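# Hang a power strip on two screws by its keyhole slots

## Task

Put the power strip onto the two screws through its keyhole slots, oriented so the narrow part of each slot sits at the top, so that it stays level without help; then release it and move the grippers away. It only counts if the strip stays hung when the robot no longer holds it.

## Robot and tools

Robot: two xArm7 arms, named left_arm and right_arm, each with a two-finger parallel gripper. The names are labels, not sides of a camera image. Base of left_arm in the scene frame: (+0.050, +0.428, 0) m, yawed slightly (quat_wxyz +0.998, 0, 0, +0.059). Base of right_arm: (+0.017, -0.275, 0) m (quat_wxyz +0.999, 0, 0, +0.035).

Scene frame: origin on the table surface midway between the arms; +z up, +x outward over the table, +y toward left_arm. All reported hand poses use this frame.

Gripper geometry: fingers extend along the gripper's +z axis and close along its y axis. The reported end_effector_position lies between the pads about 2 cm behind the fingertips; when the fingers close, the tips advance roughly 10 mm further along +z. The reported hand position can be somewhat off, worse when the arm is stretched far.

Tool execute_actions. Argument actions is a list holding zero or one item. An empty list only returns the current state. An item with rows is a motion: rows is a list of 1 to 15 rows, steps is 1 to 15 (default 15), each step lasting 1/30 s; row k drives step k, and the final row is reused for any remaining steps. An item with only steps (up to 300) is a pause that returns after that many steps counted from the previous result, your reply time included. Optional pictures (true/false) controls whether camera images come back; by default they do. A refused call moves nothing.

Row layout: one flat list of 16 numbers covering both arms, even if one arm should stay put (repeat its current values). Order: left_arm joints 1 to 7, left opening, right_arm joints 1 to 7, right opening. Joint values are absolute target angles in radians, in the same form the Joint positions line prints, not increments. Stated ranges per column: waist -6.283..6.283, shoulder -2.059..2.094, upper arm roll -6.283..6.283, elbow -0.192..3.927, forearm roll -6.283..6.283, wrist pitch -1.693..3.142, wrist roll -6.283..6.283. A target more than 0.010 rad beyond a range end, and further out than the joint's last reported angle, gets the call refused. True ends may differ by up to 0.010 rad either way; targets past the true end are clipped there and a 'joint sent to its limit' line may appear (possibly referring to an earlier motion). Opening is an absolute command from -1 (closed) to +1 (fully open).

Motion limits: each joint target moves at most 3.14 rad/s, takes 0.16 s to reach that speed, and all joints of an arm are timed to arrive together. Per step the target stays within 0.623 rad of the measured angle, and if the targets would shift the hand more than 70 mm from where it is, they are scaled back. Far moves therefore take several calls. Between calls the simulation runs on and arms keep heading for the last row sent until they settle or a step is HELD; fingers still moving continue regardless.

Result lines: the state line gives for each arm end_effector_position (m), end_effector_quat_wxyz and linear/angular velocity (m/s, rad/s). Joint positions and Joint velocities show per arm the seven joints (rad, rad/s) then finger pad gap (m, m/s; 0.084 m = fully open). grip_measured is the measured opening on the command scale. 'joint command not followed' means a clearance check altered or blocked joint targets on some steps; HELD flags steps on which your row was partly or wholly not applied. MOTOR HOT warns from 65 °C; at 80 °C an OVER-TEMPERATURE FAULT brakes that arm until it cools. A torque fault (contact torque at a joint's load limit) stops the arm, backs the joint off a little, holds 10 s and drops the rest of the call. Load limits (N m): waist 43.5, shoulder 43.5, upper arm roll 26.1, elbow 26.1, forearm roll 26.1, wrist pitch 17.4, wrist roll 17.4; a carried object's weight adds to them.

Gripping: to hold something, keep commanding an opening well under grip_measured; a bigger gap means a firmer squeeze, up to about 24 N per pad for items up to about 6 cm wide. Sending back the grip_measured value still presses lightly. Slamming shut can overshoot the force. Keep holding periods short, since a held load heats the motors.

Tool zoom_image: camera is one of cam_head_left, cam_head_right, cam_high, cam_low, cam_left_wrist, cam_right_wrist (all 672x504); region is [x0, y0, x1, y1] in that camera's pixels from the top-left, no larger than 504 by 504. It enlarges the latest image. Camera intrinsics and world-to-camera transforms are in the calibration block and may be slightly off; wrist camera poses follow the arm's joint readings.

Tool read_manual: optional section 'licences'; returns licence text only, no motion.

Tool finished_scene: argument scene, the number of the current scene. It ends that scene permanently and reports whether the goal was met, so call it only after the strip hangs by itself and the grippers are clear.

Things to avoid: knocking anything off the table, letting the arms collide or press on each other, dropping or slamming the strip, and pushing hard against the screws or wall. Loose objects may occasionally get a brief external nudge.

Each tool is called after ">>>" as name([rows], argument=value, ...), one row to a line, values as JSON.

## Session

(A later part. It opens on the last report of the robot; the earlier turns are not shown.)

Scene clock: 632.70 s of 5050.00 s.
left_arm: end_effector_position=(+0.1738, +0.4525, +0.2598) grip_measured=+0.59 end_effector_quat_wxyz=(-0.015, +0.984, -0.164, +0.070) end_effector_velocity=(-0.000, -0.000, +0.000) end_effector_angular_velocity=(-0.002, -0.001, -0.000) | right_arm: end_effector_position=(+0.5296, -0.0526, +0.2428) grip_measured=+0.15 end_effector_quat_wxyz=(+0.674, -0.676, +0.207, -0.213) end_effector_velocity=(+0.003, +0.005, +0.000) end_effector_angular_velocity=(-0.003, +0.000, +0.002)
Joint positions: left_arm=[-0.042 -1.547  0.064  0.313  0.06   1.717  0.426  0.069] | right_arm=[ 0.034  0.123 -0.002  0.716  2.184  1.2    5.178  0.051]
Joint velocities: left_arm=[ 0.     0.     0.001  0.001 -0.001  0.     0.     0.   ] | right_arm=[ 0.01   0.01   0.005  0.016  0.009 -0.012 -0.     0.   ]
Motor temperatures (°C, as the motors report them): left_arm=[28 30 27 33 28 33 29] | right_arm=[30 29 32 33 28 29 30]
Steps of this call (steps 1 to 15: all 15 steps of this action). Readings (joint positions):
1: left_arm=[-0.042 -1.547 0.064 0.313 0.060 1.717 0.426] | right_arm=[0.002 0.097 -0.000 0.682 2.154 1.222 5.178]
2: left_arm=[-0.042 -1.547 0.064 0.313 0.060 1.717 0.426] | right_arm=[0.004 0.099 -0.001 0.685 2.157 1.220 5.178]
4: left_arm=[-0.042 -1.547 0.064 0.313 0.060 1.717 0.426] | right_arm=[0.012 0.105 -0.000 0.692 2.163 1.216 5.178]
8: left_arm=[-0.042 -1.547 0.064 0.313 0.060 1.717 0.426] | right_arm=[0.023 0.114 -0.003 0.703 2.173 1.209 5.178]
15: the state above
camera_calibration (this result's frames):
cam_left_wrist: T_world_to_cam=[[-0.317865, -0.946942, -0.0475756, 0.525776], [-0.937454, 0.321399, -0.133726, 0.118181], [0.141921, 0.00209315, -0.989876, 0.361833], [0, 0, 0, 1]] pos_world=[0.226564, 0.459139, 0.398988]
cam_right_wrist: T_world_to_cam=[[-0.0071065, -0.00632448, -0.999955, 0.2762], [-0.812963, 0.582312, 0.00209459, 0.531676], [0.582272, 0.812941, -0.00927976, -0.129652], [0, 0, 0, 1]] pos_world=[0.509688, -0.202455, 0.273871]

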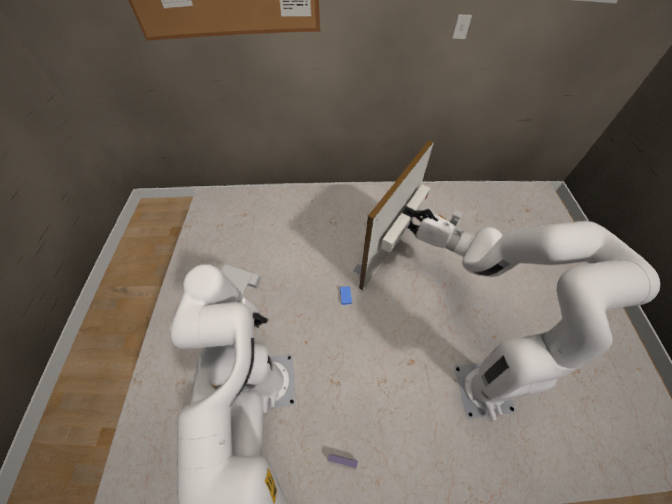

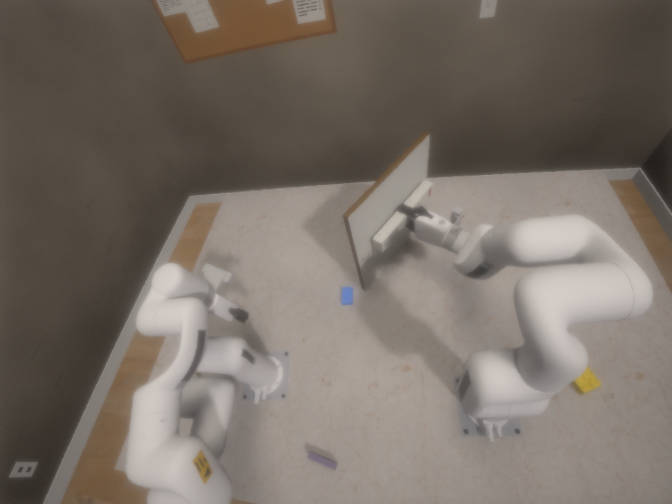

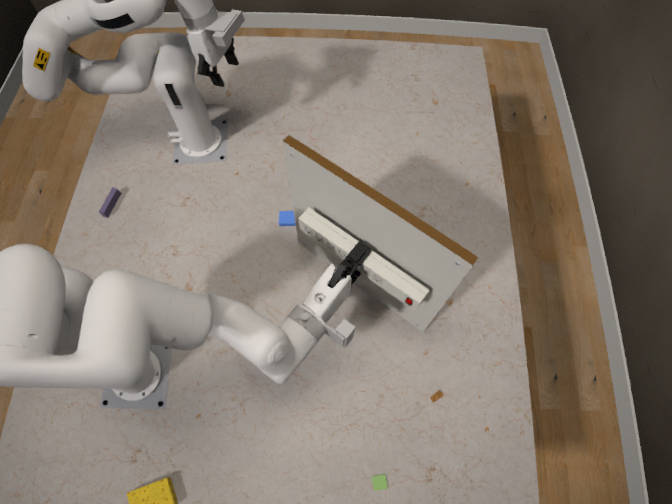

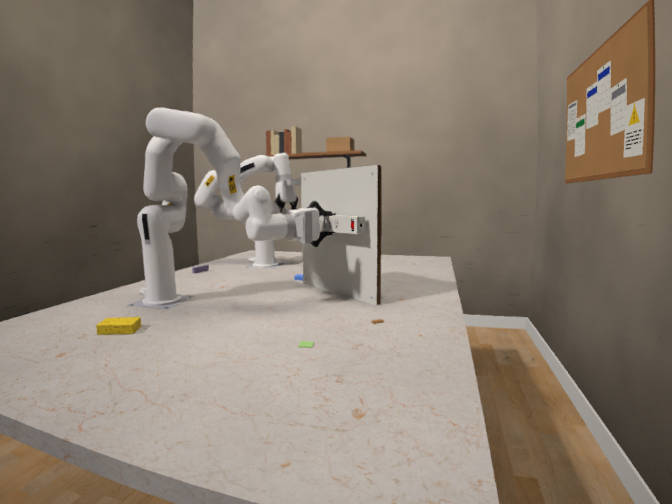

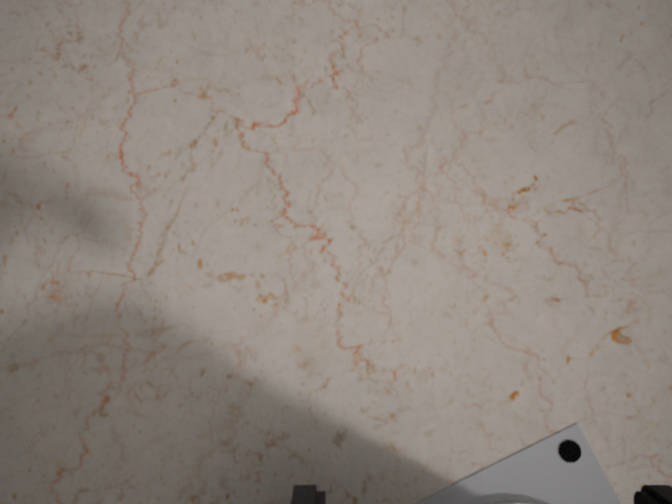

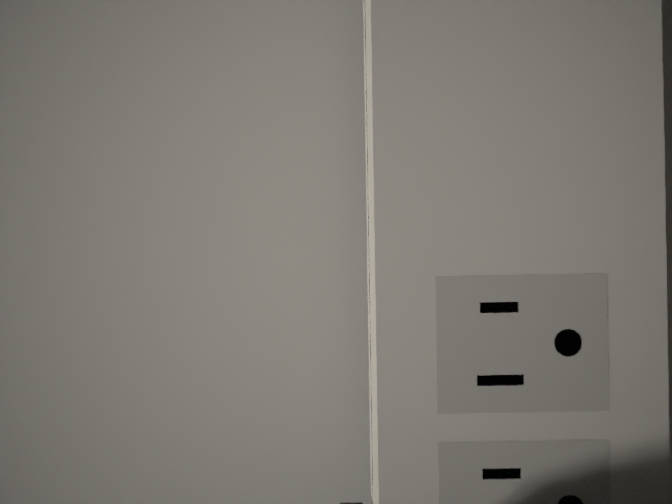

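>>> execute_actions([
  {"rows":[[-0.042,-1.547,0.064,0.313,0.06,1.717,0.426,0.6,-0.12,0.03,0,0.52,2.11,1.29,5.12,-1]],"steps":15},
], pictures=false)

>>> execute_actions([
  {"rows":[[-0.042,-1.547,0.064,0.313,0.06,1.717,0.426,0.6,-0.5,-0.2,0,0.6,2.07,1.4,5.008,-1]],"steps":15},
], pictures=false)

>>> execute_actions([
  {"steps":15},
], pictures=false)

>>> execute_actions([
  {"rows":[[-0.042,-1.547,0.064,0.313,0.06,1.717,0.426,0.6,-0.9,0.0,0,0.8,0,-0.77,4.64,-1]],"steps":15},
], pictures=false)

>>> execute_actions([
  {"steps":45},
])

>>> zoom_image(camera="cam_low", region=[100,60,500,360])

Scene clock: 649.73 s of 5050.00 s.
left_arm: end_effector_position=(+0.1738, +0.4525, +0.2598) grip_measured=+0.59 end_effector_quat_wxyz=(-0.015, +0.984, -0.164, +0.070) end_effector_velocity=(-0.000, -0.000, -0.001) end_effector_angular_velocity=(-0.001, +0.002, +0.000) | right_arm: end_effector_position=(+0.4839, -0.1061, +0.2208) grip_measured=+0.15 end_effector_quat_wxyz=(+0.666, -0.675, +0.223, -0.226) end_effector_velocity=(-0.005, -0.016, -0.004) end_effector_angular_velocity=(-0.001, +0.005, -0.028)
Joint positions: left_arm=[-0.042 -1.547  0.064  0.313  0.06   1.717  0.426  0.069] | right_arm=[-0.116  0.031  0.002  0.524  2.111  1.289  5.121  0.051]
Joint velocities: left_arm=[-0.    -0.     0.    -0.001 -0.     0.001 -0.     0.   ] | right_arm=[-0.028 -0.013 -0.011 -0.03  -0.008  0.01  -0.009 -0.   ]
Motor temperatures (°C, as the motors report them): left_arm=[28 30 27 33 28 33 29] | right_arm=[30 28 32 33 28 30 30]
Steps of this call (steps 1 to 15: the robot went on to your last target; steps 16 to 90: nothing new was sent; then 13.53 s passed at rest; steps 91 to 105: all 15 steps of this action). Readings (joint positions):
91: left_arm=[-0.042 -1.547 0.064 0.313 0.060 1.717 0.426] | right_arm=[0.036 0.124 -0.000 0.717 2.184 1.200 5.178]
92: left_arm=[-0.042 -1.547 0.064 0.313 0.060 1.717 0.426] | right_arm=[0.033 0.122 0.001 0.714 2.183 1.202 5.177]
94: left_arm=[-0.042 -1.547 0.064 0.313 0.060 1.717 0.426] | right_arm=[0.006 0.104 0.012 0.677 2.166 1.225 5.164]
98: left_arm=[-0.042 -1.547 0.064 0.313 0.060 1.717 0.426] | right_arm=[-0.088 0.049 0.003 0.552 2.123 1.272 5.131]
105: the state above

Scene clock: 650.23 s of 5050.00 s.
left_arm: end_effector_position=(+0.1738, +0.4525, +0.2598) grip_measured=+0.59 end_effector_quat_wxyz=(-0.015, +0.984, -0.164, +0.070) end_effector_velocity=(-0.000, +0.000, -0.000) end_effector_angular_velocity=(-0.001, +0.000, -0.000) | right_arm: end_effector_position=(+0.5193, -0.2480, +0.3524) grip_measured=+0.15 end_effector_quat_wxyz=(+0.634, -0.616, +0.170, -0.436) end_effector_velocity=(-0.009, -0.325, +0.301) end_effector_angular_velocity=(-0.323, -0.800, -0.594)
Joint positions: left_arm=[-0.042 -1.547  0.064  0.313  0.06   1.717  0.426  0.069] | right_arm=[-0.432 -0.159 -0.     0.587  2.077  1.38   5.028  0.051]
Joint velocities: left_arm=[-0.001 -0.     0.002 -0.     0.001  0.    -0.    -0.   ] | right_arm=[-0.723 -0.439 -0.009  0.145 -0.075  0.205 -0.209 -0.   ]
Motor temperatures (°C, as the motors report them): left_arm=[28 30 27 33 28 33 29] | right_arm=[30 28 32 33 28 30 30]
Steps of this call (steps 1 to 15: all 15 steps of this action). Readings (joint positions):
1: left_arm=[-0.042 -1.547 0.064 0.313 0.060 1.717 0.426] | right_arm=[-0.117 0.031 0.002 0.523 2.111 1.290 5.121]
2: left_arm=[-0.042 -1.547 0.064 0.313 0.060 1.717 0.426] | right_arm=[-0.121 0.029 0.003 0.523 2.110 1.291 5.119]
4: left_arm=[-0.042 -1.547 0.064 0.313 0.060 1.717 0.426] | right_arm=[-0.157 0.009 0.007 0.526 2.105 1.302 5.108]
8: left_arm=[-0.042 -1.547 0.064 0.313 0.060 1.717 0.426] | right_arm=[-0.258 -0.054 0.001 0.553 2.096 1.331 5.079]
15: the state above

Scene clock: 650.73 s of 5050.00 s.
left_arm: end_effector_position=(+0.1738, +0.4525, +0.2598) grip_measured=+0.59 end_effector_quat_wxyz=(-0.015, +0.984, -0.164, +0.070) end_effector_velocity=(-0.000, -0.000, -0.000) end_effector_angular_velocity=(-0.001, +0.002, +0.000) | right_arm: end_effector_position=(+0.5167, -0.2768, +0.3797) grip_measured=+0.15 end_effector_quat_wxyz=(+0.618, -0.605, +0.156, -0.477) end_effector_velocity=(-0.000, -0.004, +0.003) end_effector_angular_velocity=(-0.004, -0.007, -0.008)
Joint positions: left_arm=[-0.042 -1.547  0.064  0.313  0.06   1.717  0.426  0.069] | right_arm=[-0.499 -0.199  0.     0.6    2.07   1.4    5.008  0.051]
Joint velocities: left_arm=[ 0.     0.001  0.001 -0.001 -0.     0.001 -0.     0.   ] | right_arm=[-0.006 -0.005 -0.003  0.002 -0.001  0.    -0.001 -0.   ]
Motor temperatures (°C, as the motors report them): left_arm=[28 30 27 33 28 33 29] | right_arm=[30 28 32 33 28 30 30]
Steps of this call (steps 1 to 15: the robot went on to your last target). Readings (joint positions):
1: left_arm=[-0.042 -1.547 0.064 0.313 0.060 1.717 0.426] | right_arm=[-0.454 -0.173 -0.001 0.591 2.075 1.387 5.022]
2: left_arm=[-0.042 -1.547 0.064 0.313 0.060 1.717 0.426] | right_arm=[-0.470 -0.183 -0.003 0.596 2.074 1.391 5.017]
4: left_arm=[-0.042 -1.547 0.064 0.313 0.060 1.717 0.426] | right_arm=[-0.487 -0.193 -0.003 0.599 2.072 1.396 5.012]
8: left_arm=[-0.042 -1.547 0.064 0.313 0.060 1.717 0.426] | right_arm=[-0.496 -0.197 0.002 0.598 2.070 1.399 5.009]
15: the state above

Scene clock: 651.23 s of 5050.00 s.
left_arm: end_effector_position=(+0.1738, +0.4525, +0.2598) grip_measured=+0.59 end_effector_quat_wxyz=(-0.015, +0.984, -0.164, +0.070) end_effector_velocity=(+0.000, +0.000, +0.000) end_effector_angular_velocity=(-0.001, -0.001, +0.002) | right_arm: end_effector_position=(+0.5022, -0.4209, +0.2530) grip_measured=+0.15 end_effector_quat_wxyz=(-0.348, +0.797, -0.154, +0.469) end_effector_velocity=(-0.130, -0.355, -0.268) end_effector_angular_velocity=(-1.405, +0.809, -0.272)
Joint positions: left_arm=[-0.042 -1.547  0.064  0.313  0.06   1.717  0.426  0.069] | right_arm=[-0.702 -0.098 -0.001  0.701  1.67   1.     4.822  0.051]
Joint velocities: left_arm=[ 0.001  0.     0.001  0.    -0.    -0.001 -0.001  0.   ] | right_arm=[-0.369  0.183  0.001  0.183 -1.038 -1.033 -0.338 -0.   ]
Motor temperatures (°C, as the motors report them): left_arm=[28 30 27 33 28 33 29] | right_arm=[30 28 32 33 28 29 30]
Steps of this call (steps 1 to 15: all 15 steps of this action). Readings (joint positions):
1: left_arm=[-0.042 -1.547 0.064 0.313 0.060 1.717 0.426] | right_arm=[-0.499 -0.199 0.000 0.600 2.070 1.400 5.008]
2: left_arm=[-0.042 -1.547 0.064 0.313 0.060 1.717 0.426] | right_arm=[-0.502 -0.199 0.001 0.601 2.066 1.396 5.005]
4: left_arm=[-0.042 -1.547 0.064 0.313 0.060 1.717 0.426] | right_arm=[-0.525 -0.187 0.005 0.615 2.025 1.357 4.981]
8: left_arm=[-0.042 -1.547 0.064 0.313 0.060 1.717 0.426] | right_arm=[-0.601 -0.149 -0.001 0.651 1.901 1.231 4.915]
15: the state above

Scene clock: 652.73 s of 5050.00 s.
left_arm: end_effector_position=(+0.1738, +0.4525, +0.2598) grip_measured=+0.59 end_effector_quat_wxyz=(-0.015, +0.984, -0.164, +0.070) end_effector_velocity=(+0.000, +0.000, +0.000) end_effector_angular_velocity=(+0.000, -0.001, +0.001) | right_arm: end_effector_position=(+0.4230, -0.7215, +0.4508) grip_measured=+0.15 end_effector_quat_wxyz=(+0.666, +0.653, +0.278, +0.231) end_effector_velocity=(+0.003, +0.007, +0.015) end_effector_angular_velocity=(-0.056, -0.015, +0.023)
Joint positions: left_arm=[-0.042 -1.547  0.064  0.313  0.06   1.717  0.426  0.069] | right_arm=[-0.9    0.    -0.     0.799  0.004 -0.765  4.64   0.051]
Joint velocities: left_arm=[ 0.001 -0.001 -0.001  0.    -0.    -0.001 -0.     0.   ] | right_arm=[-0.002 -0.     0.001  0.005 -0.036 -0.046 -0.001  0.   ]
Motor temperatures (°C, as the motors report them): left_arm=[28 30 27 33 28 33 29] | right_arm=[30 28 32 33 28 29 30]
Steps of this call (steps 1 to 45: the robot went on to your last target). Readings (joint positions):
1: left_arm=[-0.042 -1.547 0.064 0.313 0.060 1.717 0.426] | right_arm=[-0.714 -0.092 -0.001 0.707 1.635 0.965 4.811]
2: left_arm=[-0.042 -1.547 0.064 0.313 0.060 1.717 0.426] | right_arm=[-0.726 -0.086 -0.001 0.712 1.599 0.930 4.800]
4: left_arm=[-0.042 -1.547 0.064 0.313 0.060 1.717 0.426] | right_arm=[-0.747 -0.076 -0.001 0.723 1.526 0.857 4.781]
8: left_arm=[-0.042 -1.547 0.064 0.313 0.060 1.717 0.426] | right_arm=[-0.784 -0.057 -0.000 0.742 1.373 0.704 4.747]
45: the state above
camera_calibration (this result's frames):
cam_left_wrist: T_world_to_cam=[[-0.317865, -0.946942, -0.0475756, 0.525776], [-0.937454, 0.321399, -0.133726, 0.118181], [0.141921, 0.00209318, -0.989876, 0.361833], [0, 0, 0, 1]] pos_world=[0.226564, 0.459139, 0.398988]
cam_right_wrist: T_world_to_cam=[[0.0418868, 0.0400065, 0.998321, -0.408969], [-0.726388, -0.68484, 0.0579214, -0.141964], [0.686007, -0.727595, 0.000374531, -0.681587], [0, 0, 0, 1]] pos_world=[0.381583, -0.57678, 0.41676]

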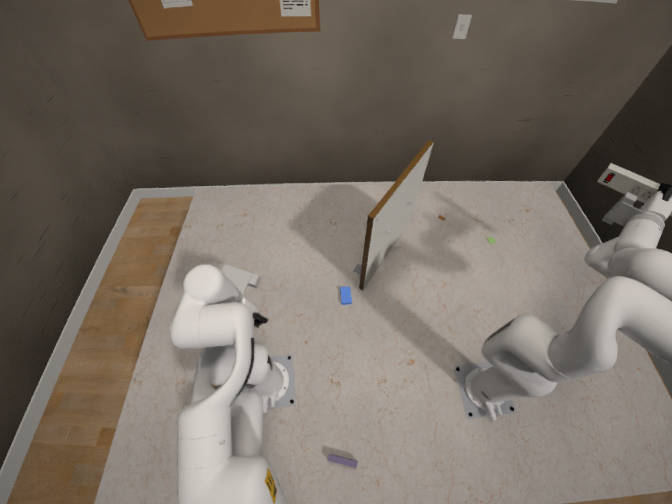

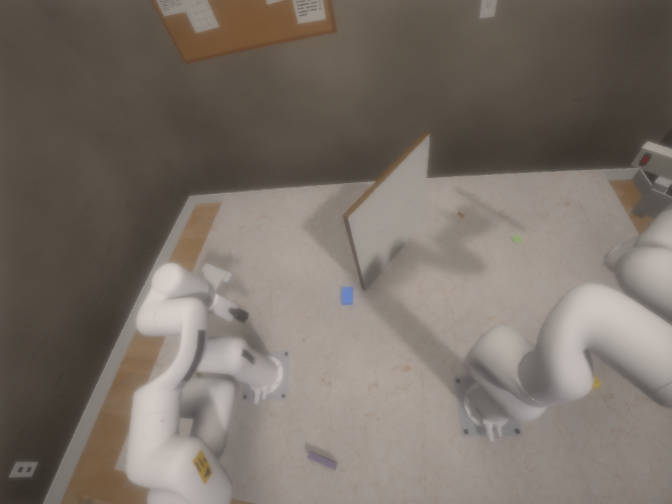

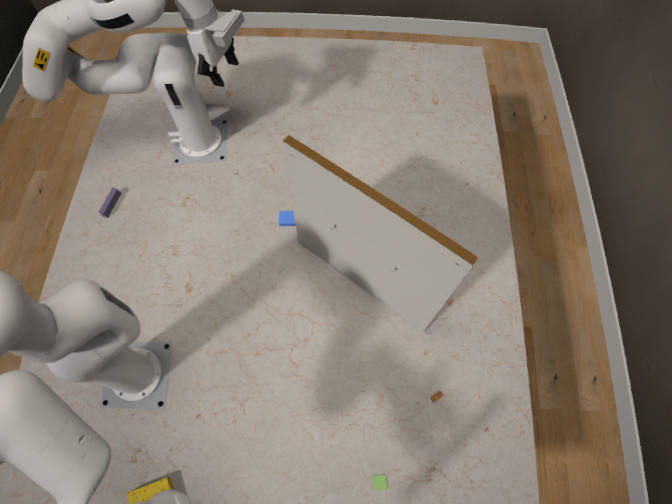

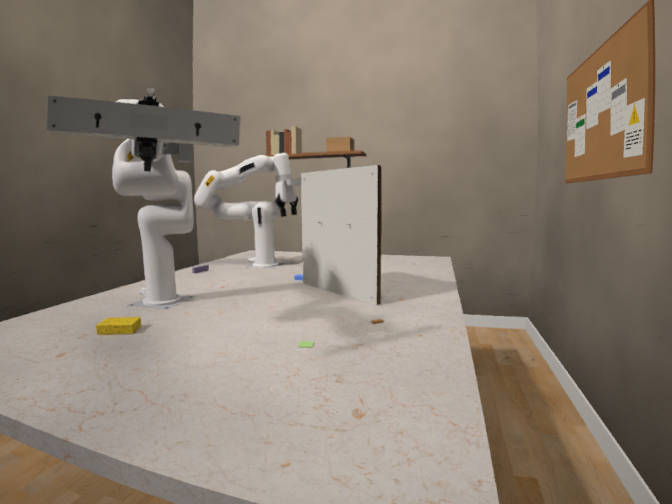

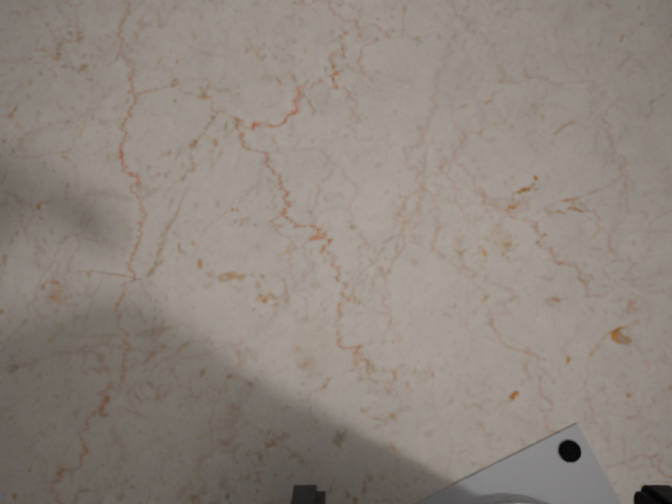

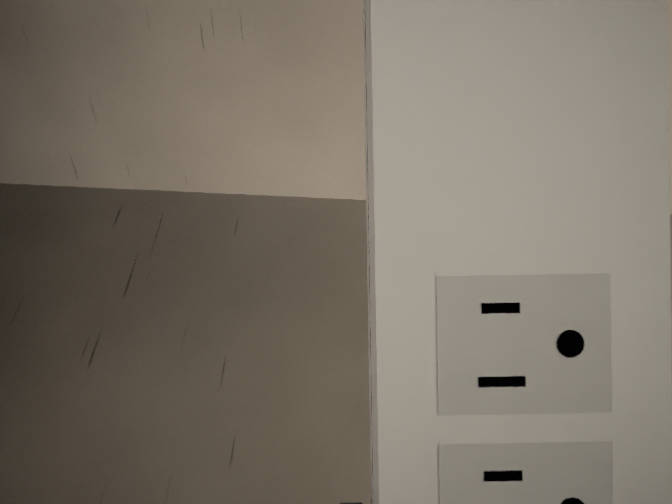

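Region (100, 60, 500, 360) of cam_low's 672x504 image, scaled by 1.260, with more detail than that image has; it fills the top 378 rows of this view, and the rest is white.

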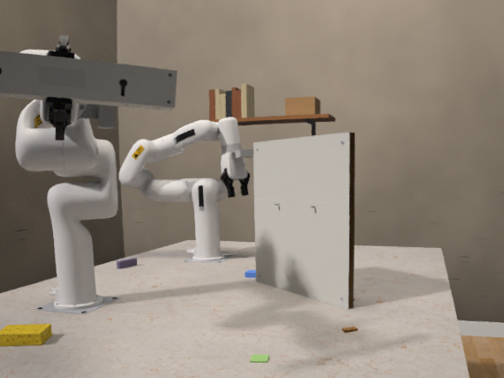

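>>> zoom_image(camera="cam_low", region=[40,80,250,180])

Region (40, 80, 250, 180) of cam_low's 672x504 image, scaled by 2.400, with more detail than that image has; it fills the top 240 rows of this view, and the rest is white.

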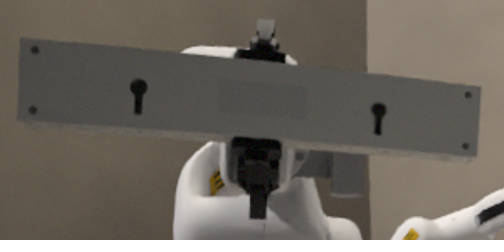

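>>> execute_actions([
  {"rows":[[-0.042,-1.547,0.064,0.313,0.06,1.717,0.426,0.6,-0.5,0.0,0,1.0,0,1.0,4.6,-1]],"steps":15},
], pictures=false)

>>> execute_actions([
  {"steps":20},
], pictures=false)

>>> execute_actions([
  {"rows":[[-0.042,-1.547,0.064,0.313,0.06,1.717,0.426,0.6,-0.15,0.41,0,1.275,0,0.865,4.5,-1]],"steps":15},
], pictures=false)

>>> execute_actions([
  {"steps":10},
], pictures=false)

>>> execute_actions([
  {"rows":[[-0.042,-1.547,0.064,0.313,0.06,1.717,0.426,0.6,-0.15,0.539,0,1.242,0,0.703,4.5,-1]],"steps":15},
])

Scene clock: 675.10 s of 5050.00 s.
left_arm: end_effector_position=(+0.1738, +0.4525, +0.2598) grip_measured=+0.59 end_effector_quat_wxyz=(-0.015, +0.984, -0.164, +0.070) end_effector_velocity=(-0.000, -0.000, -0.000) end_effector_angular_velocity=(-0.001, +0.001, +0.000) | right_arm: end_effector_position=(+0.5480, -0.6199, +0.3860) grip_measured=+0.15 end_effector_quat_wxyz=(+0.494, +0.714, +0.434, +0.238) end_effector_velocity=(+0.165, +0.269, -0.291) end_effector_angular_velocity=(+0.734, +1.210, +0.516)
Joint positions: left_arm=[-0.042 -1.547  0.064  0.313  0.06   1.717  0.426  0.069] | right_arm=[-0.647 -0.     0.001  0.927 -0.    -0.234  4.615  0.051]
Joint velocities: left_arm=[ 0.    -0.     0.    -0.001 -0.     0.    -0.     0.   ] | right_arm=[ 0.492 -0.     0.005  0.244 -0.     1.659 -0.048 -0.   ]
Motor temperatures (°C, as the motors report them): left_arm=[28 30 27 33 28 33 29] | right_arm=[30 29 32 34 28 29 30]
Steps of this call (steps 1 to 15: the robot went on to your last target; steps 16 to 90: nothing new was sent; then 18.87 s passed at rest; steps 91 to 105: all 15 steps of this action). Readings (joint positions):
91: left_arm=[-0.042 -1.547 0.064 0.313 0.060 1.717 0.426] | right_arm=[-0.900 -0.000 -0.000 0.800 0.000 -0.770 4.640]
92: left_arm=[-0.042 -1.547 0.064 0.313 0.060 1.717 0.426] | right_arm=[-0.898 -0.000 -0.001 0.801 0.000 -0.766 4.640]
94: left_arm=[-0.042 -1.547 0.064 0.313 0.060 1.717 0.426] | right_arm=[-0.874 -0.000 -0.006 0.814 0.001 -0.724 4.637]
98: left_arm=[-0.042 -1.547 0.064 0.313 0.060 1.717 0.426] | right_arm=[-0.782 -0.000 0.002 0.860 -0.000 -0.573 4.628]
105: the state above

Scene clock: 675.77 s of 5050.00 s.
left_arm: end_effector_position=(+0.1738, +0.4525, +0.2598) grip_measured=+0.59 end_effector_quat_wxyz=(-0.015, +0.984, -0.164, +0.070) end_effector_velocity=(+0.000, +0.000, +0.000) end_effector_angular_velocity=(-0.000, +0.000, +0.000) | right_arm: end_effector_position=(+0.4472, -0.4747, +0.1930) grip_measured=+0.15 end_effector_quat_wxyz=(+0.029, +0.811, +0.584, +0.016) end_effector_velocity=(-0.164, +0.112, -0.072) end_effector_angular_velocity=(+0.340, +0.732, +0.074)
Joint positions: left_arm=[-0.042 -1.547  0.064  0.313  0.06   1.717  0.426  0.069] | right_arm=[-0.505  0.     0.     0.996  0.     0.929  4.6    0.051]
Joint velocities: left_arm=[ 0.001  0.001  0.     0.     0.    -0.     0.     0.   ] | right_arm=[ 0.059  0.004  0.01   0.015  0.     0.818 -0.005  0.   ]
Motor temperatures (°C, as the motors report them): left_arm=[28 30 27 33 28 33 29] | right_arm=[30 29 32 34 28 29 30]
Steps of this call (steps 1 to 20: the robot went on to your last target). Readings (joint positions):
1: left_arm=[-0.042 -1.547 0.064 0.313 0.060 1.717 0.426] | right_arm=[-0.631 -0.000 0.002 0.935 -0.000 -0.178 4.613]
2: left_arm=[-0.042 -1.547 0.064 0.313 0.060 1.717 0.426] | right_arm=[-0.616 -0.000 0.002 0.942 -0.000 -0.119 4.612]
4: left_arm=[-0.042 -1.547 0.064 0.313 0.060 1.717 0.426] | right_arm=[-0.591 -0.000 0.001 0.955 -0.000 0.001 4.609]
8: left_arm=[-0.042 -1.547 0.064 0.313 0.060 1.717 0.426] | right_arm=[-0.554 0.000 0.001 0.973 -0.000 0.249 4.605]
20: the state above

Scene clock: 676.27 s of 5050.00 s.
left_arm: end_effector_position=(+0.1738, +0.4525, +0.2598) grip_measured=+0.59 end_effector_quat_wxyz=(-0.015, +0.984, -0.164, +0.070) end_effector_velocity=(-0.000, +0.000, -0.001) end_effector_angular_velocity=(-0.001, +0.001, +0.000) | right_arm: end_effector_position=(+0.5498, -0.3515, +0.1198) grip_measured=+0.15 end_effector_quat_wxyz=(+0.003, +0.689, +0.725, +0.002) end_effector_velocity=(+0.186, +0.326, -0.198) end_effector_angular_velocity=(+0.010, +0.075, +0.829)
Joint positions: left_arm=[-0.042 -1.547  0.064  0.313  0.06   1.717  0.426  0.069] | right_arm=[-0.213  0.336  0.001  1.226  0.     0.883  4.518  0.051]
Joint velocities: left_arm=[ 0.    -0.     0.001 -0.002  0.    -0.     0.    -0.   ] | right_arm=[ 0.647  0.759  0.001  0.501 -0.001 -0.182 -0.181  0.   ]
Motor temperatures (°C, as the motors report them): left_arm=[28 30 27 33 28 33 29] | right_arm=[30 29 32 34 28 29 30]
Steps of this call (steps 1 to 15: all 15 steps of this action). Readings (joint positions):
1: left_arm=[-0.042 -1.547 0.064 0.313 0.060 1.717 0.426] | right_arm=[-0.503 0.000 0.000 0.997 0.000 0.951 4.600]
2: left_arm=[-0.042 -1.547 0.064 0.313 0.060 1.717 0.426] | right_arm=[-0.499 0.003 -0.001 1.000 -0.000 0.964 4.599]
4: left_arm=[-0.042 -1.547 0.064 0.313 0.060 1.717 0.426] | right_arm=[-0.469 0.035 -0.007 1.028 -0.000 0.959 4.590]
8: left_arm=[-0.042 -1.547 0.064 0.313 0.060 1.717 0.426] | right_arm=[-0.371 0.151 0.001 1.103 0.000 0.928 4.563]
15: the state above

Scene clock: 676.60 s of 5050.00 s.
left_arm: end_effector_position=(+0.1738, +0.4525, +0.2598) grip_measured=+0.59 end_effector_quat_wxyz=(-0.015, +0.984, -0.164, +0.070) end_effector_velocity=(-0.000, +0.000, +0.000) end_effector_angular_velocity=(+0.002, -0.000, -0.000) | right_arm: end_effector_position=(+0.5666, -0.3229, +0.1019) grip_measured=+0.15 end_effector_quat_wxyz=(+0.002, +0.662, +0.750, +0.000) end_effector_velocity=(+0.004, +0.014, -0.006) end_effector_angular_velocity=(+0.005, +0.004, +0.029)
Joint positions: left_arm=[-0.042 -1.547  0.064  0.313  0.06   1.717  0.426  0.069] | right_arm=[-0.154  0.406 -0.003  1.274 -0.     0.865  4.5    0.051]
Joint velocities: left_arm=[ 0.001 -0.    -0.001  0.     0.     0.     0.001  0.   ] | right_arm=[ 0.017  0.019  0.009  0.011  0.001 -0.004 -0.004  0.   ]
Motor temperatures (°C, as the motors report them): left_arm=[28 30 27 33 28 33 29] | right_arm=[30 29 32 34 28 29 30]
Steps of this call (steps 1 to 10: the robot went on to your last target). Readings (joint positions):
1: left_arm=[-0.042 -1.547 0.064 0.313 0.060 1.717 0.426] | right_arm=[-0.193 0.360 0.001 1.241 0.000 0.877 4.513]
2: left_arm=[-0.042 -1.547 0.064 0.313 0.060 1.717 0.426] | right_arm=[-0.178 0.378 0.004 1.251 0.000 0.873 4.509]
4: left_arm=[-0.042 -1.547 0.064 0.313 0.060 1.717 0.426] | right_arm=[-0.161 0.397 0.006 1.262 0.000 0.869 4.504]
8: left_arm=[-0.042 -1.547 0.064 0.313 0.060 1.717 0.426] | right_arm=[-0.154 0.405 -0.002 1.273 -0.000 0.866 4.501]
10: the state above

Scene clock: 677.10 s of 5050.00 s.
left_arm: end_effector_position=(+0.1738, +0.4525, +0.2598) grip_measured=+0.59 end_effector_quat_wxyz=(-0.015, +0.984, -0.164, +0.070) end_effector_velocity=(+0.000, -0.000, +0.000) end_effector_angular_velocity=(+0.001, -0.001, +0.001) | right_arm: end_effector_position=(+0.5688, -0.3195, +0.0321) grip_measured=+0.15 end_effector_quat_wxyz=(+0.002, +0.659, +0.752, +0.002) end_effector_velocity=(-0.004, +0.001, -0.011) end_effector_angular_velocity=(+0.001, +0.008, +0.002)
Joint positions: left_arm=[-0.042 -1.547  0.064  0.313  0.06   1.717  0.426  0.069] | right_arm=[-0.15   0.535 -0.     1.245  0.     0.704  4.5    0.051]
Joint velocities: left_arm=[ 0.    -0.001 -0.001 -0.    -0.    -0.001 -0.    -0.   ] | right_arm=[ 0.     0.015  0.001 -0.012 -0.    -0.019 -0.    -0.   ]
Motor temperatures (°C, as the motors report them): left_arm=[28 30 27 33 28 33 29] | right_arm=[30 29 32 34 28 29 30]
Steps of this call (steps 1 to 15: all 15 steps of this action). Readings (joint positions):
1: left_arm=[-0.042 -1.547 0.064 0.313 0.060 1.717 0.426] | right_arm=[-0.153 0.407 -0.003 1.275 -0.000 0.865 4.500]
2: left_arm=[-0.042 -1.547 0.064 0.313 0.060 1.717 0.426] | right_arm=[-0.152 0.410 -0.002 1.274 -0.000 0.861 4.500]
4: left_arm=[-0.042 -1.547 0.064 0.313 0.060 1.717 0.426] | right_arm=[-0.151 0.437 -0.001 1.272 0.000 0.819 4.500]
8: left_arm=[-0.042 -1.547 0.064 0.313 0.060 1.717 0.426] | right_arm=[-0.150 0.525 -0.000 1.240 -0.000 0.733 4.500]
15: the state above
camera_calibration (this result's frames):
cam_left_wrist: T_world_to_cam=[[-0.317865, -0.946942, -0.0475756, 0.525776], [-0.937454, 0.321399, -0.133726, 0.118181], [0.141921, 0.00209314, -0.989876, 0.361833], [0, 0, 0, 1]] pos_world=[0.226563, 0.459139, 0.398988]
cam_right_wrist: T_world_to_cam=[[0.992742, 0.119431, 0.0141381, -0.497044], [0.11967, -0.99266, -0.0174744, -0.313671], [0.0119474, 0.0190395, -0.999747, 0.165072], [0, 0, 0, 1]] pos_world=[0.529001, -0.255149, 0.166577]

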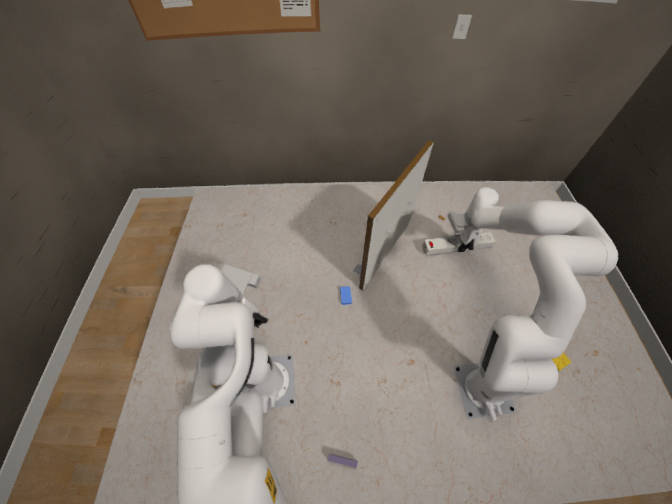

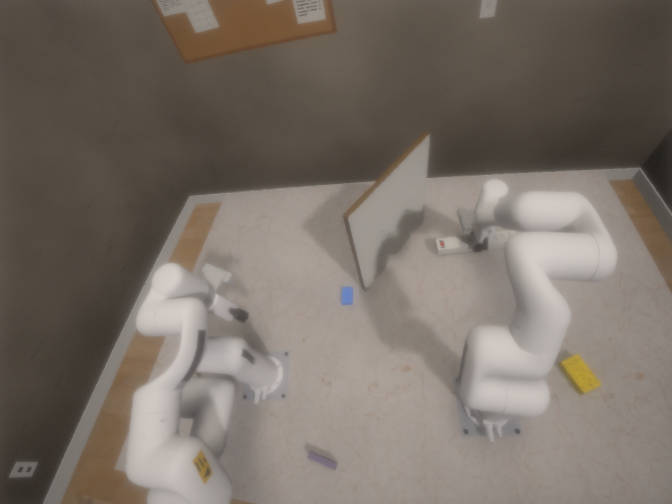

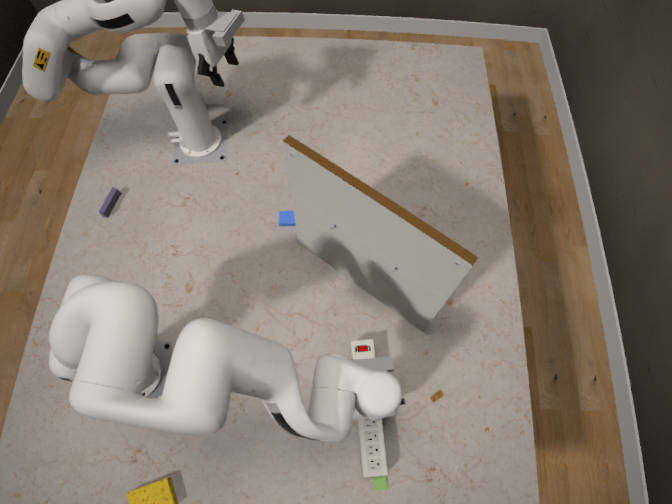

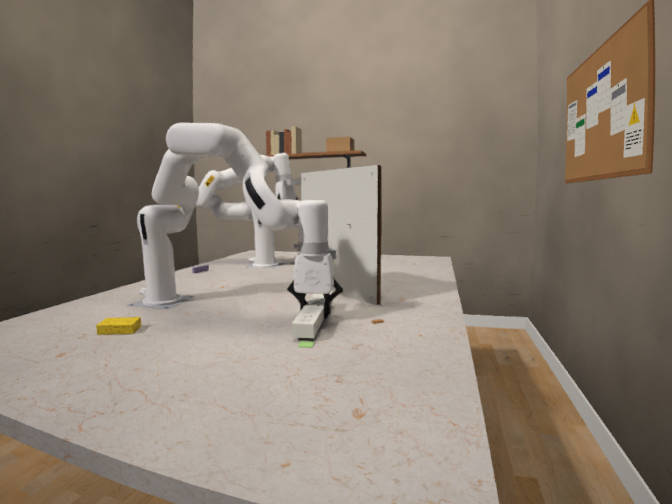

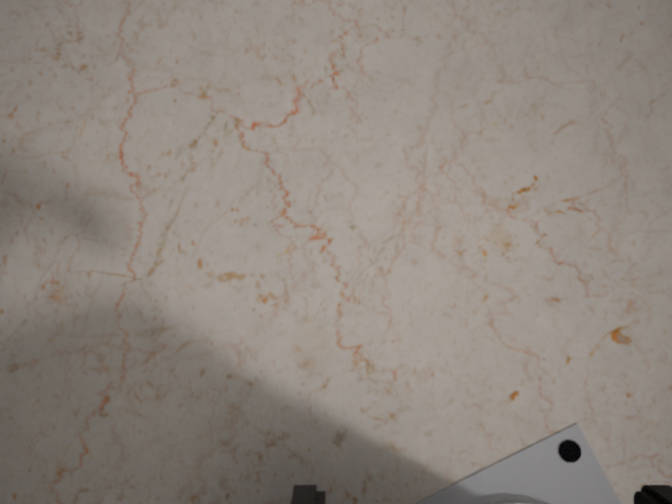

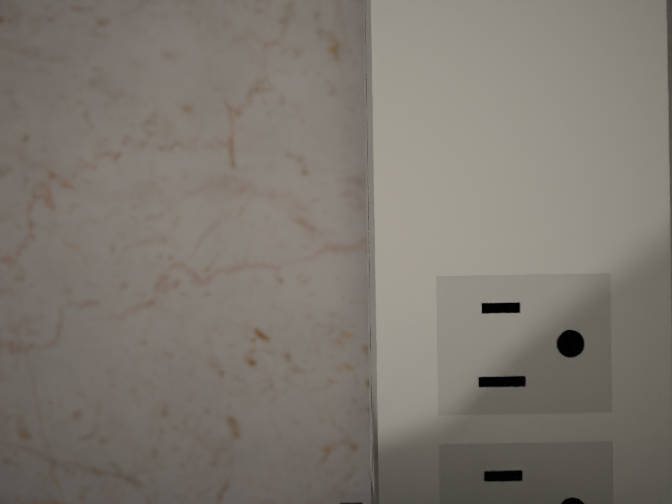

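>>> execute_actions([
  {"rows":[[-0.042,-1.547,0.064,0.313,0.06,1.717,0.426,0.6,-0.15,0.547,0,1.24,0,0.694,4.5,-1],[-0.042,-1.547,0.064,0.313,0.06,1.717,0.426,0.6,-0.15,0.547,0,1.24,0,0.694,4.5,-1],[-0.042,-1.547,0.064,0.313,0.06,1.717,0.426,0.6,-0.15,0.547,0,1.24,0,0.694,4.5,-1],[-0.042,-1.547,0.064,0.313,0.06,1.717,0.426,0.6,-0.15,0.547,0,1.24,0,0.694,4.5,-1],[-0.042,-1.547,0.064,0.313,0.06,1.717,0.426,0.6,-0.15,0.547,0,1.24,0,0.694,4.5,-1],[-0.042,-1.547,0.064,0.313,0.06,1.717,0.426,0.6,-0.15,0.547,0,1.24,0,0.694,4.5,0.1],[-0.042,-1.547,0.064,0.313,0.06,1.717,0.426,0.6,-0.15,0.547,0,1.24,0,0.694,4.5,0.2],[-0.042,-1.547,0.064,0.313,0.06,1.717,0.426,0.6,-0.15,0.547,0,1.24,0,0.694,4.5,0.4]],"steps":15},
], pictures=false)

>>> execute_actions([
  {"rows":[[-0.042,-1.547,0.064,0.313,0.06,1.717,0.426,0.6,-0.15,0.547,0,1.24,0,0.694,4.5,0.3],[-0.042,-1.547,0.064,0.313,0.06,1.717,0.426,0.6,-0.15,0.547,0,1.24,0,0.694,4.5,0.2],[-0.042,-1.547,0.064,0.313,0.06,1.717,0.426,0.6,-0.15,0.547,0,1.24,0,0.694,4.5,0.05],[-0.042,-1.547,0.064,0.313,0.06,1.717,0.426,0.6,-0.15,0.547,0,1.24,0,0.694,4.5,-0.2],[-0.042,-1.547,0.064,0.313,0.06,1.717,0.426,0.6,-0.15,0.547,0,1.24,0,0.694,4.5,-0.5],[-0.042,-1.547,0.064,0.313,0.06,1.717,0.426,0.6,-0.15,0.547,0,1.24,0,0.694,4.5,-1]],"steps":15},
])

Scene clock: 688.87 s of 5050.00 s.
left_arm: end_effector_position=(+0.1738, +0.4525, +0.2598) grip_measured=+0.59 end_effector_quat_wxyz=(-0.015, +0.984, -0.164, +0.070) end_effector_velocity=(-0.000, -0.000, -0.000) end_effector_angular_velocity=(-0.000, -0.000, +0.000) | right_arm: end_effector_position=(+0.5667, -0.3191, +0.0251) grip_measured=+0.39 end_effector_quat_wxyz=(+0.000, +0.659, +0.752, +0.000) end_effector_velocity=(-0.008, +0.001, -0.009) end_effector_angular_velocity=(+0.002, +0.023, +0.000)
Joint positions: left_arm=[-0.042 -1.547  0.064  0.313  0.06   1.717  0.426  0.069] | right_arm=[-0.15   0.546  0.     1.241  0.     0.694  4.5    0.061]
Joint velocities: left_arm=[-0.    -0.001  0.001 -0.     0.     0.    -0.     0.   ] | right_arm=[-0.     0.009 -0.    -0.011 -0.001  0.003  0.    -0.   ]
Motor temperatures (°C, as the motors report them): left_arm=[28 30 27 33 28 33 29] | right_arm=[30 29 32 34 28 29 30]
Steps of this call (steps 1 to 15: the robot went on to your last target; steps 16 to 90: nothing new was sent; then 8.27 s passed at rest; steps 91 to 105: all 15 steps of this action). Readings (joint positions):
91: left_arm=[-0.042 -1.547 0.064 0.313 0.060 1.717 0.426] | right_arm=[-0.150 0.539 -0.000 1.242 -0.000 0.703 4.500]
92: left_arm=[-0.042 -1.547 0.064 0.313 0.060 1.717 0.426] | right_arm=[-0.150 0.540 -0.000 1.242 0.000 0.701 4.500]
94: left_arm=[-0.042 -1.547 0.064 0.313 0.060 1.717 0.426] | right_arm=[-0.150 0.544 -0.000 1.241 0.000 0.697 4.500]
98: left_arm=[-0.042 -1.547 0.064 0.313 0.060 1.717 0.426] | right_arm=[-0.150 0.547 0.000 1.240 -0.000 0.695 4.500]
105: the state above

Scene clock: 689.37 s of 5050.00 s.
left_arm: end_effector_position=(+0.1738, +0.4525, +0.2598) grip_measured=+0.59 end_effector_quat_wxyz=(-0.015, +0.984, -0.164, +0.070) end_effector_velocity=(-0.000, -0.000, +0.000) end_effector_angular_velocity=(-0.001, +0.000, +0.000) | right_arm: end_effector_position=(+0.5663, -0.3191, +0.0246) grip_measured=+0.16 end_effector_quat_wxyz=(-0.000, +0.659, +0.752, -0.000) end_effector_velocity=(+0.000, -0.001, -0.000) end_effector_angular_velocity=(+0.000, -0.001, -0.002)
Joint positions: left_arm=[-0.042 -1.547  0.064  0.313  0.06   1.717  0.426  0.069] | right_arm=[-0.15   0.547 -0.     1.24  -0.     0.694  4.5    0.051]
Joint velocities: left_arm=[ 0.     0.     0.001  0.001 -0.     0.001 -0.     0.   ] | right_arm=[-0.001  0.001 -0.     0.001  0.001 -0.    -0.     0.   ]
Motor temperatures (°C, as the motors report them): left_arm=[28 30 27 33 28 33 29] | right_arm=[30 29 32 34 28 29 30]
Steps of this call (steps 1 to 15: all 15 steps of this action). Readings (joint positions):
1: left_arm=[-0.042 -1.547 0.064 0.313 0.060 1.717 0.426] | right_arm=[-0.150 0.546 0.000 1.240 0.000 0.694 4.500]
2: left_arm=[-0.042 -1.547 0.064 0.313 0.060 1.717 0.426] | right_arm=[-0.150 0.547 0.000 1.240 0.000 0.694 4.500]
4: left_arm=[-0.042 -1.547 0.064 0.313 0.060 1.717 0.426] | right_arm=[-0.150 0.547 -0.000 1.240 0.000 0.694 4.500]
8: left_arm=[-0.042 -1.547 0.064 0.313 0.060 1.717 0.426] | right_arm=[-0.150 0.547 -0.000 1.240 0.000 0.694 4.500]
15: the state above
camera_calibration (this result's frames):
cam_left_wrist: T_world_to_cam=[[-0.317865, -0.946942, -0.0475758, 0.525777], [-0.937454, 0.321399, -0.133726, 0.118181], [0.141922, 0.00209331, -0.989876, 0.361833], [0, 0, 0, 1]] pos_world=[0.226563, 0.459139, 0.398988]
cam_right_wrist: T_world_to_cam=[[0.992779, 0.119699, 0.00791401, -0.494291], [0.119829, -0.992617, -0.0187966, -0.313194], [0.00560565, 0.0196092, -0.999792, 0.161407], [0, 0, 0, 1]] pos_world=[0.527347, -0.254881, 0.159398]

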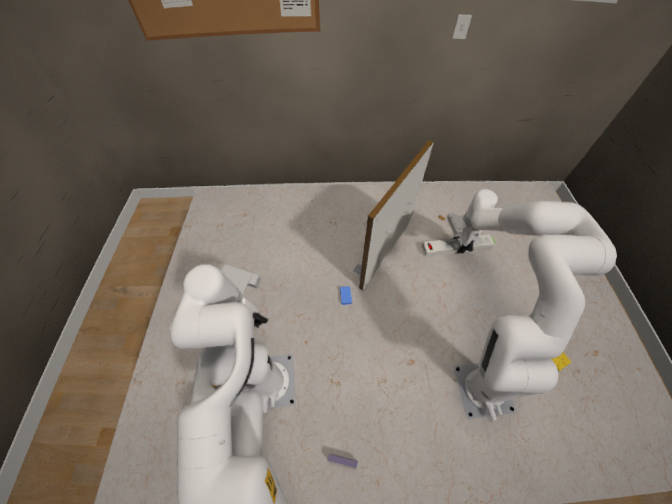

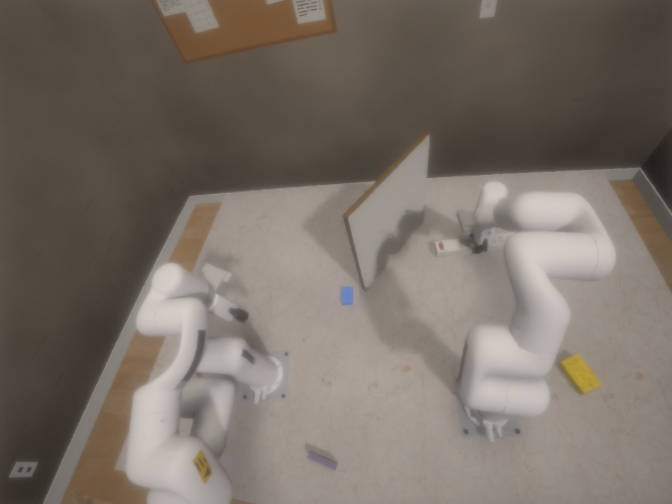

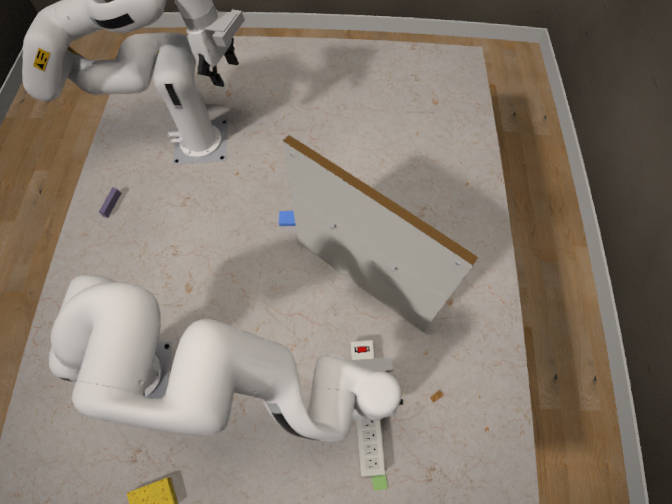

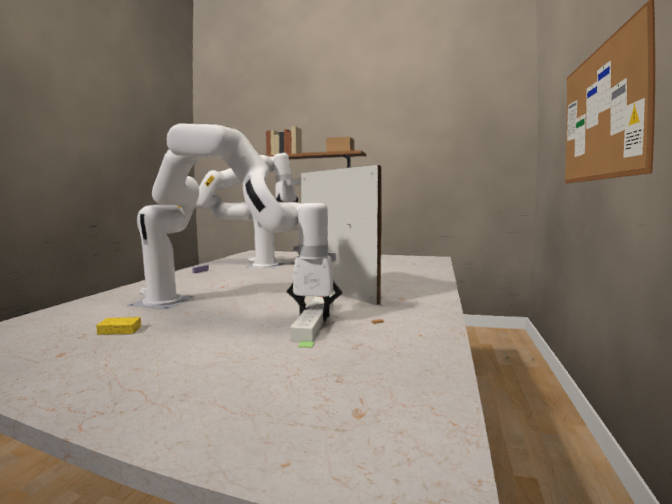

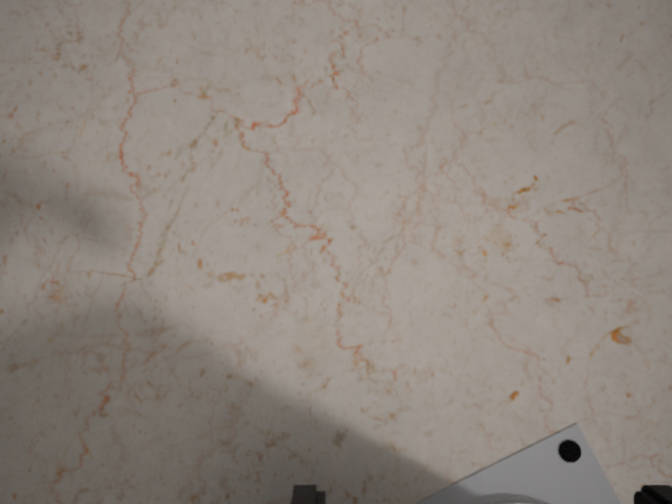

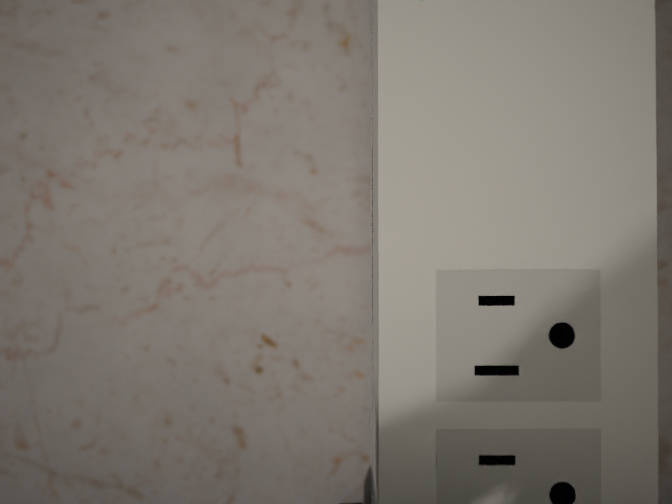

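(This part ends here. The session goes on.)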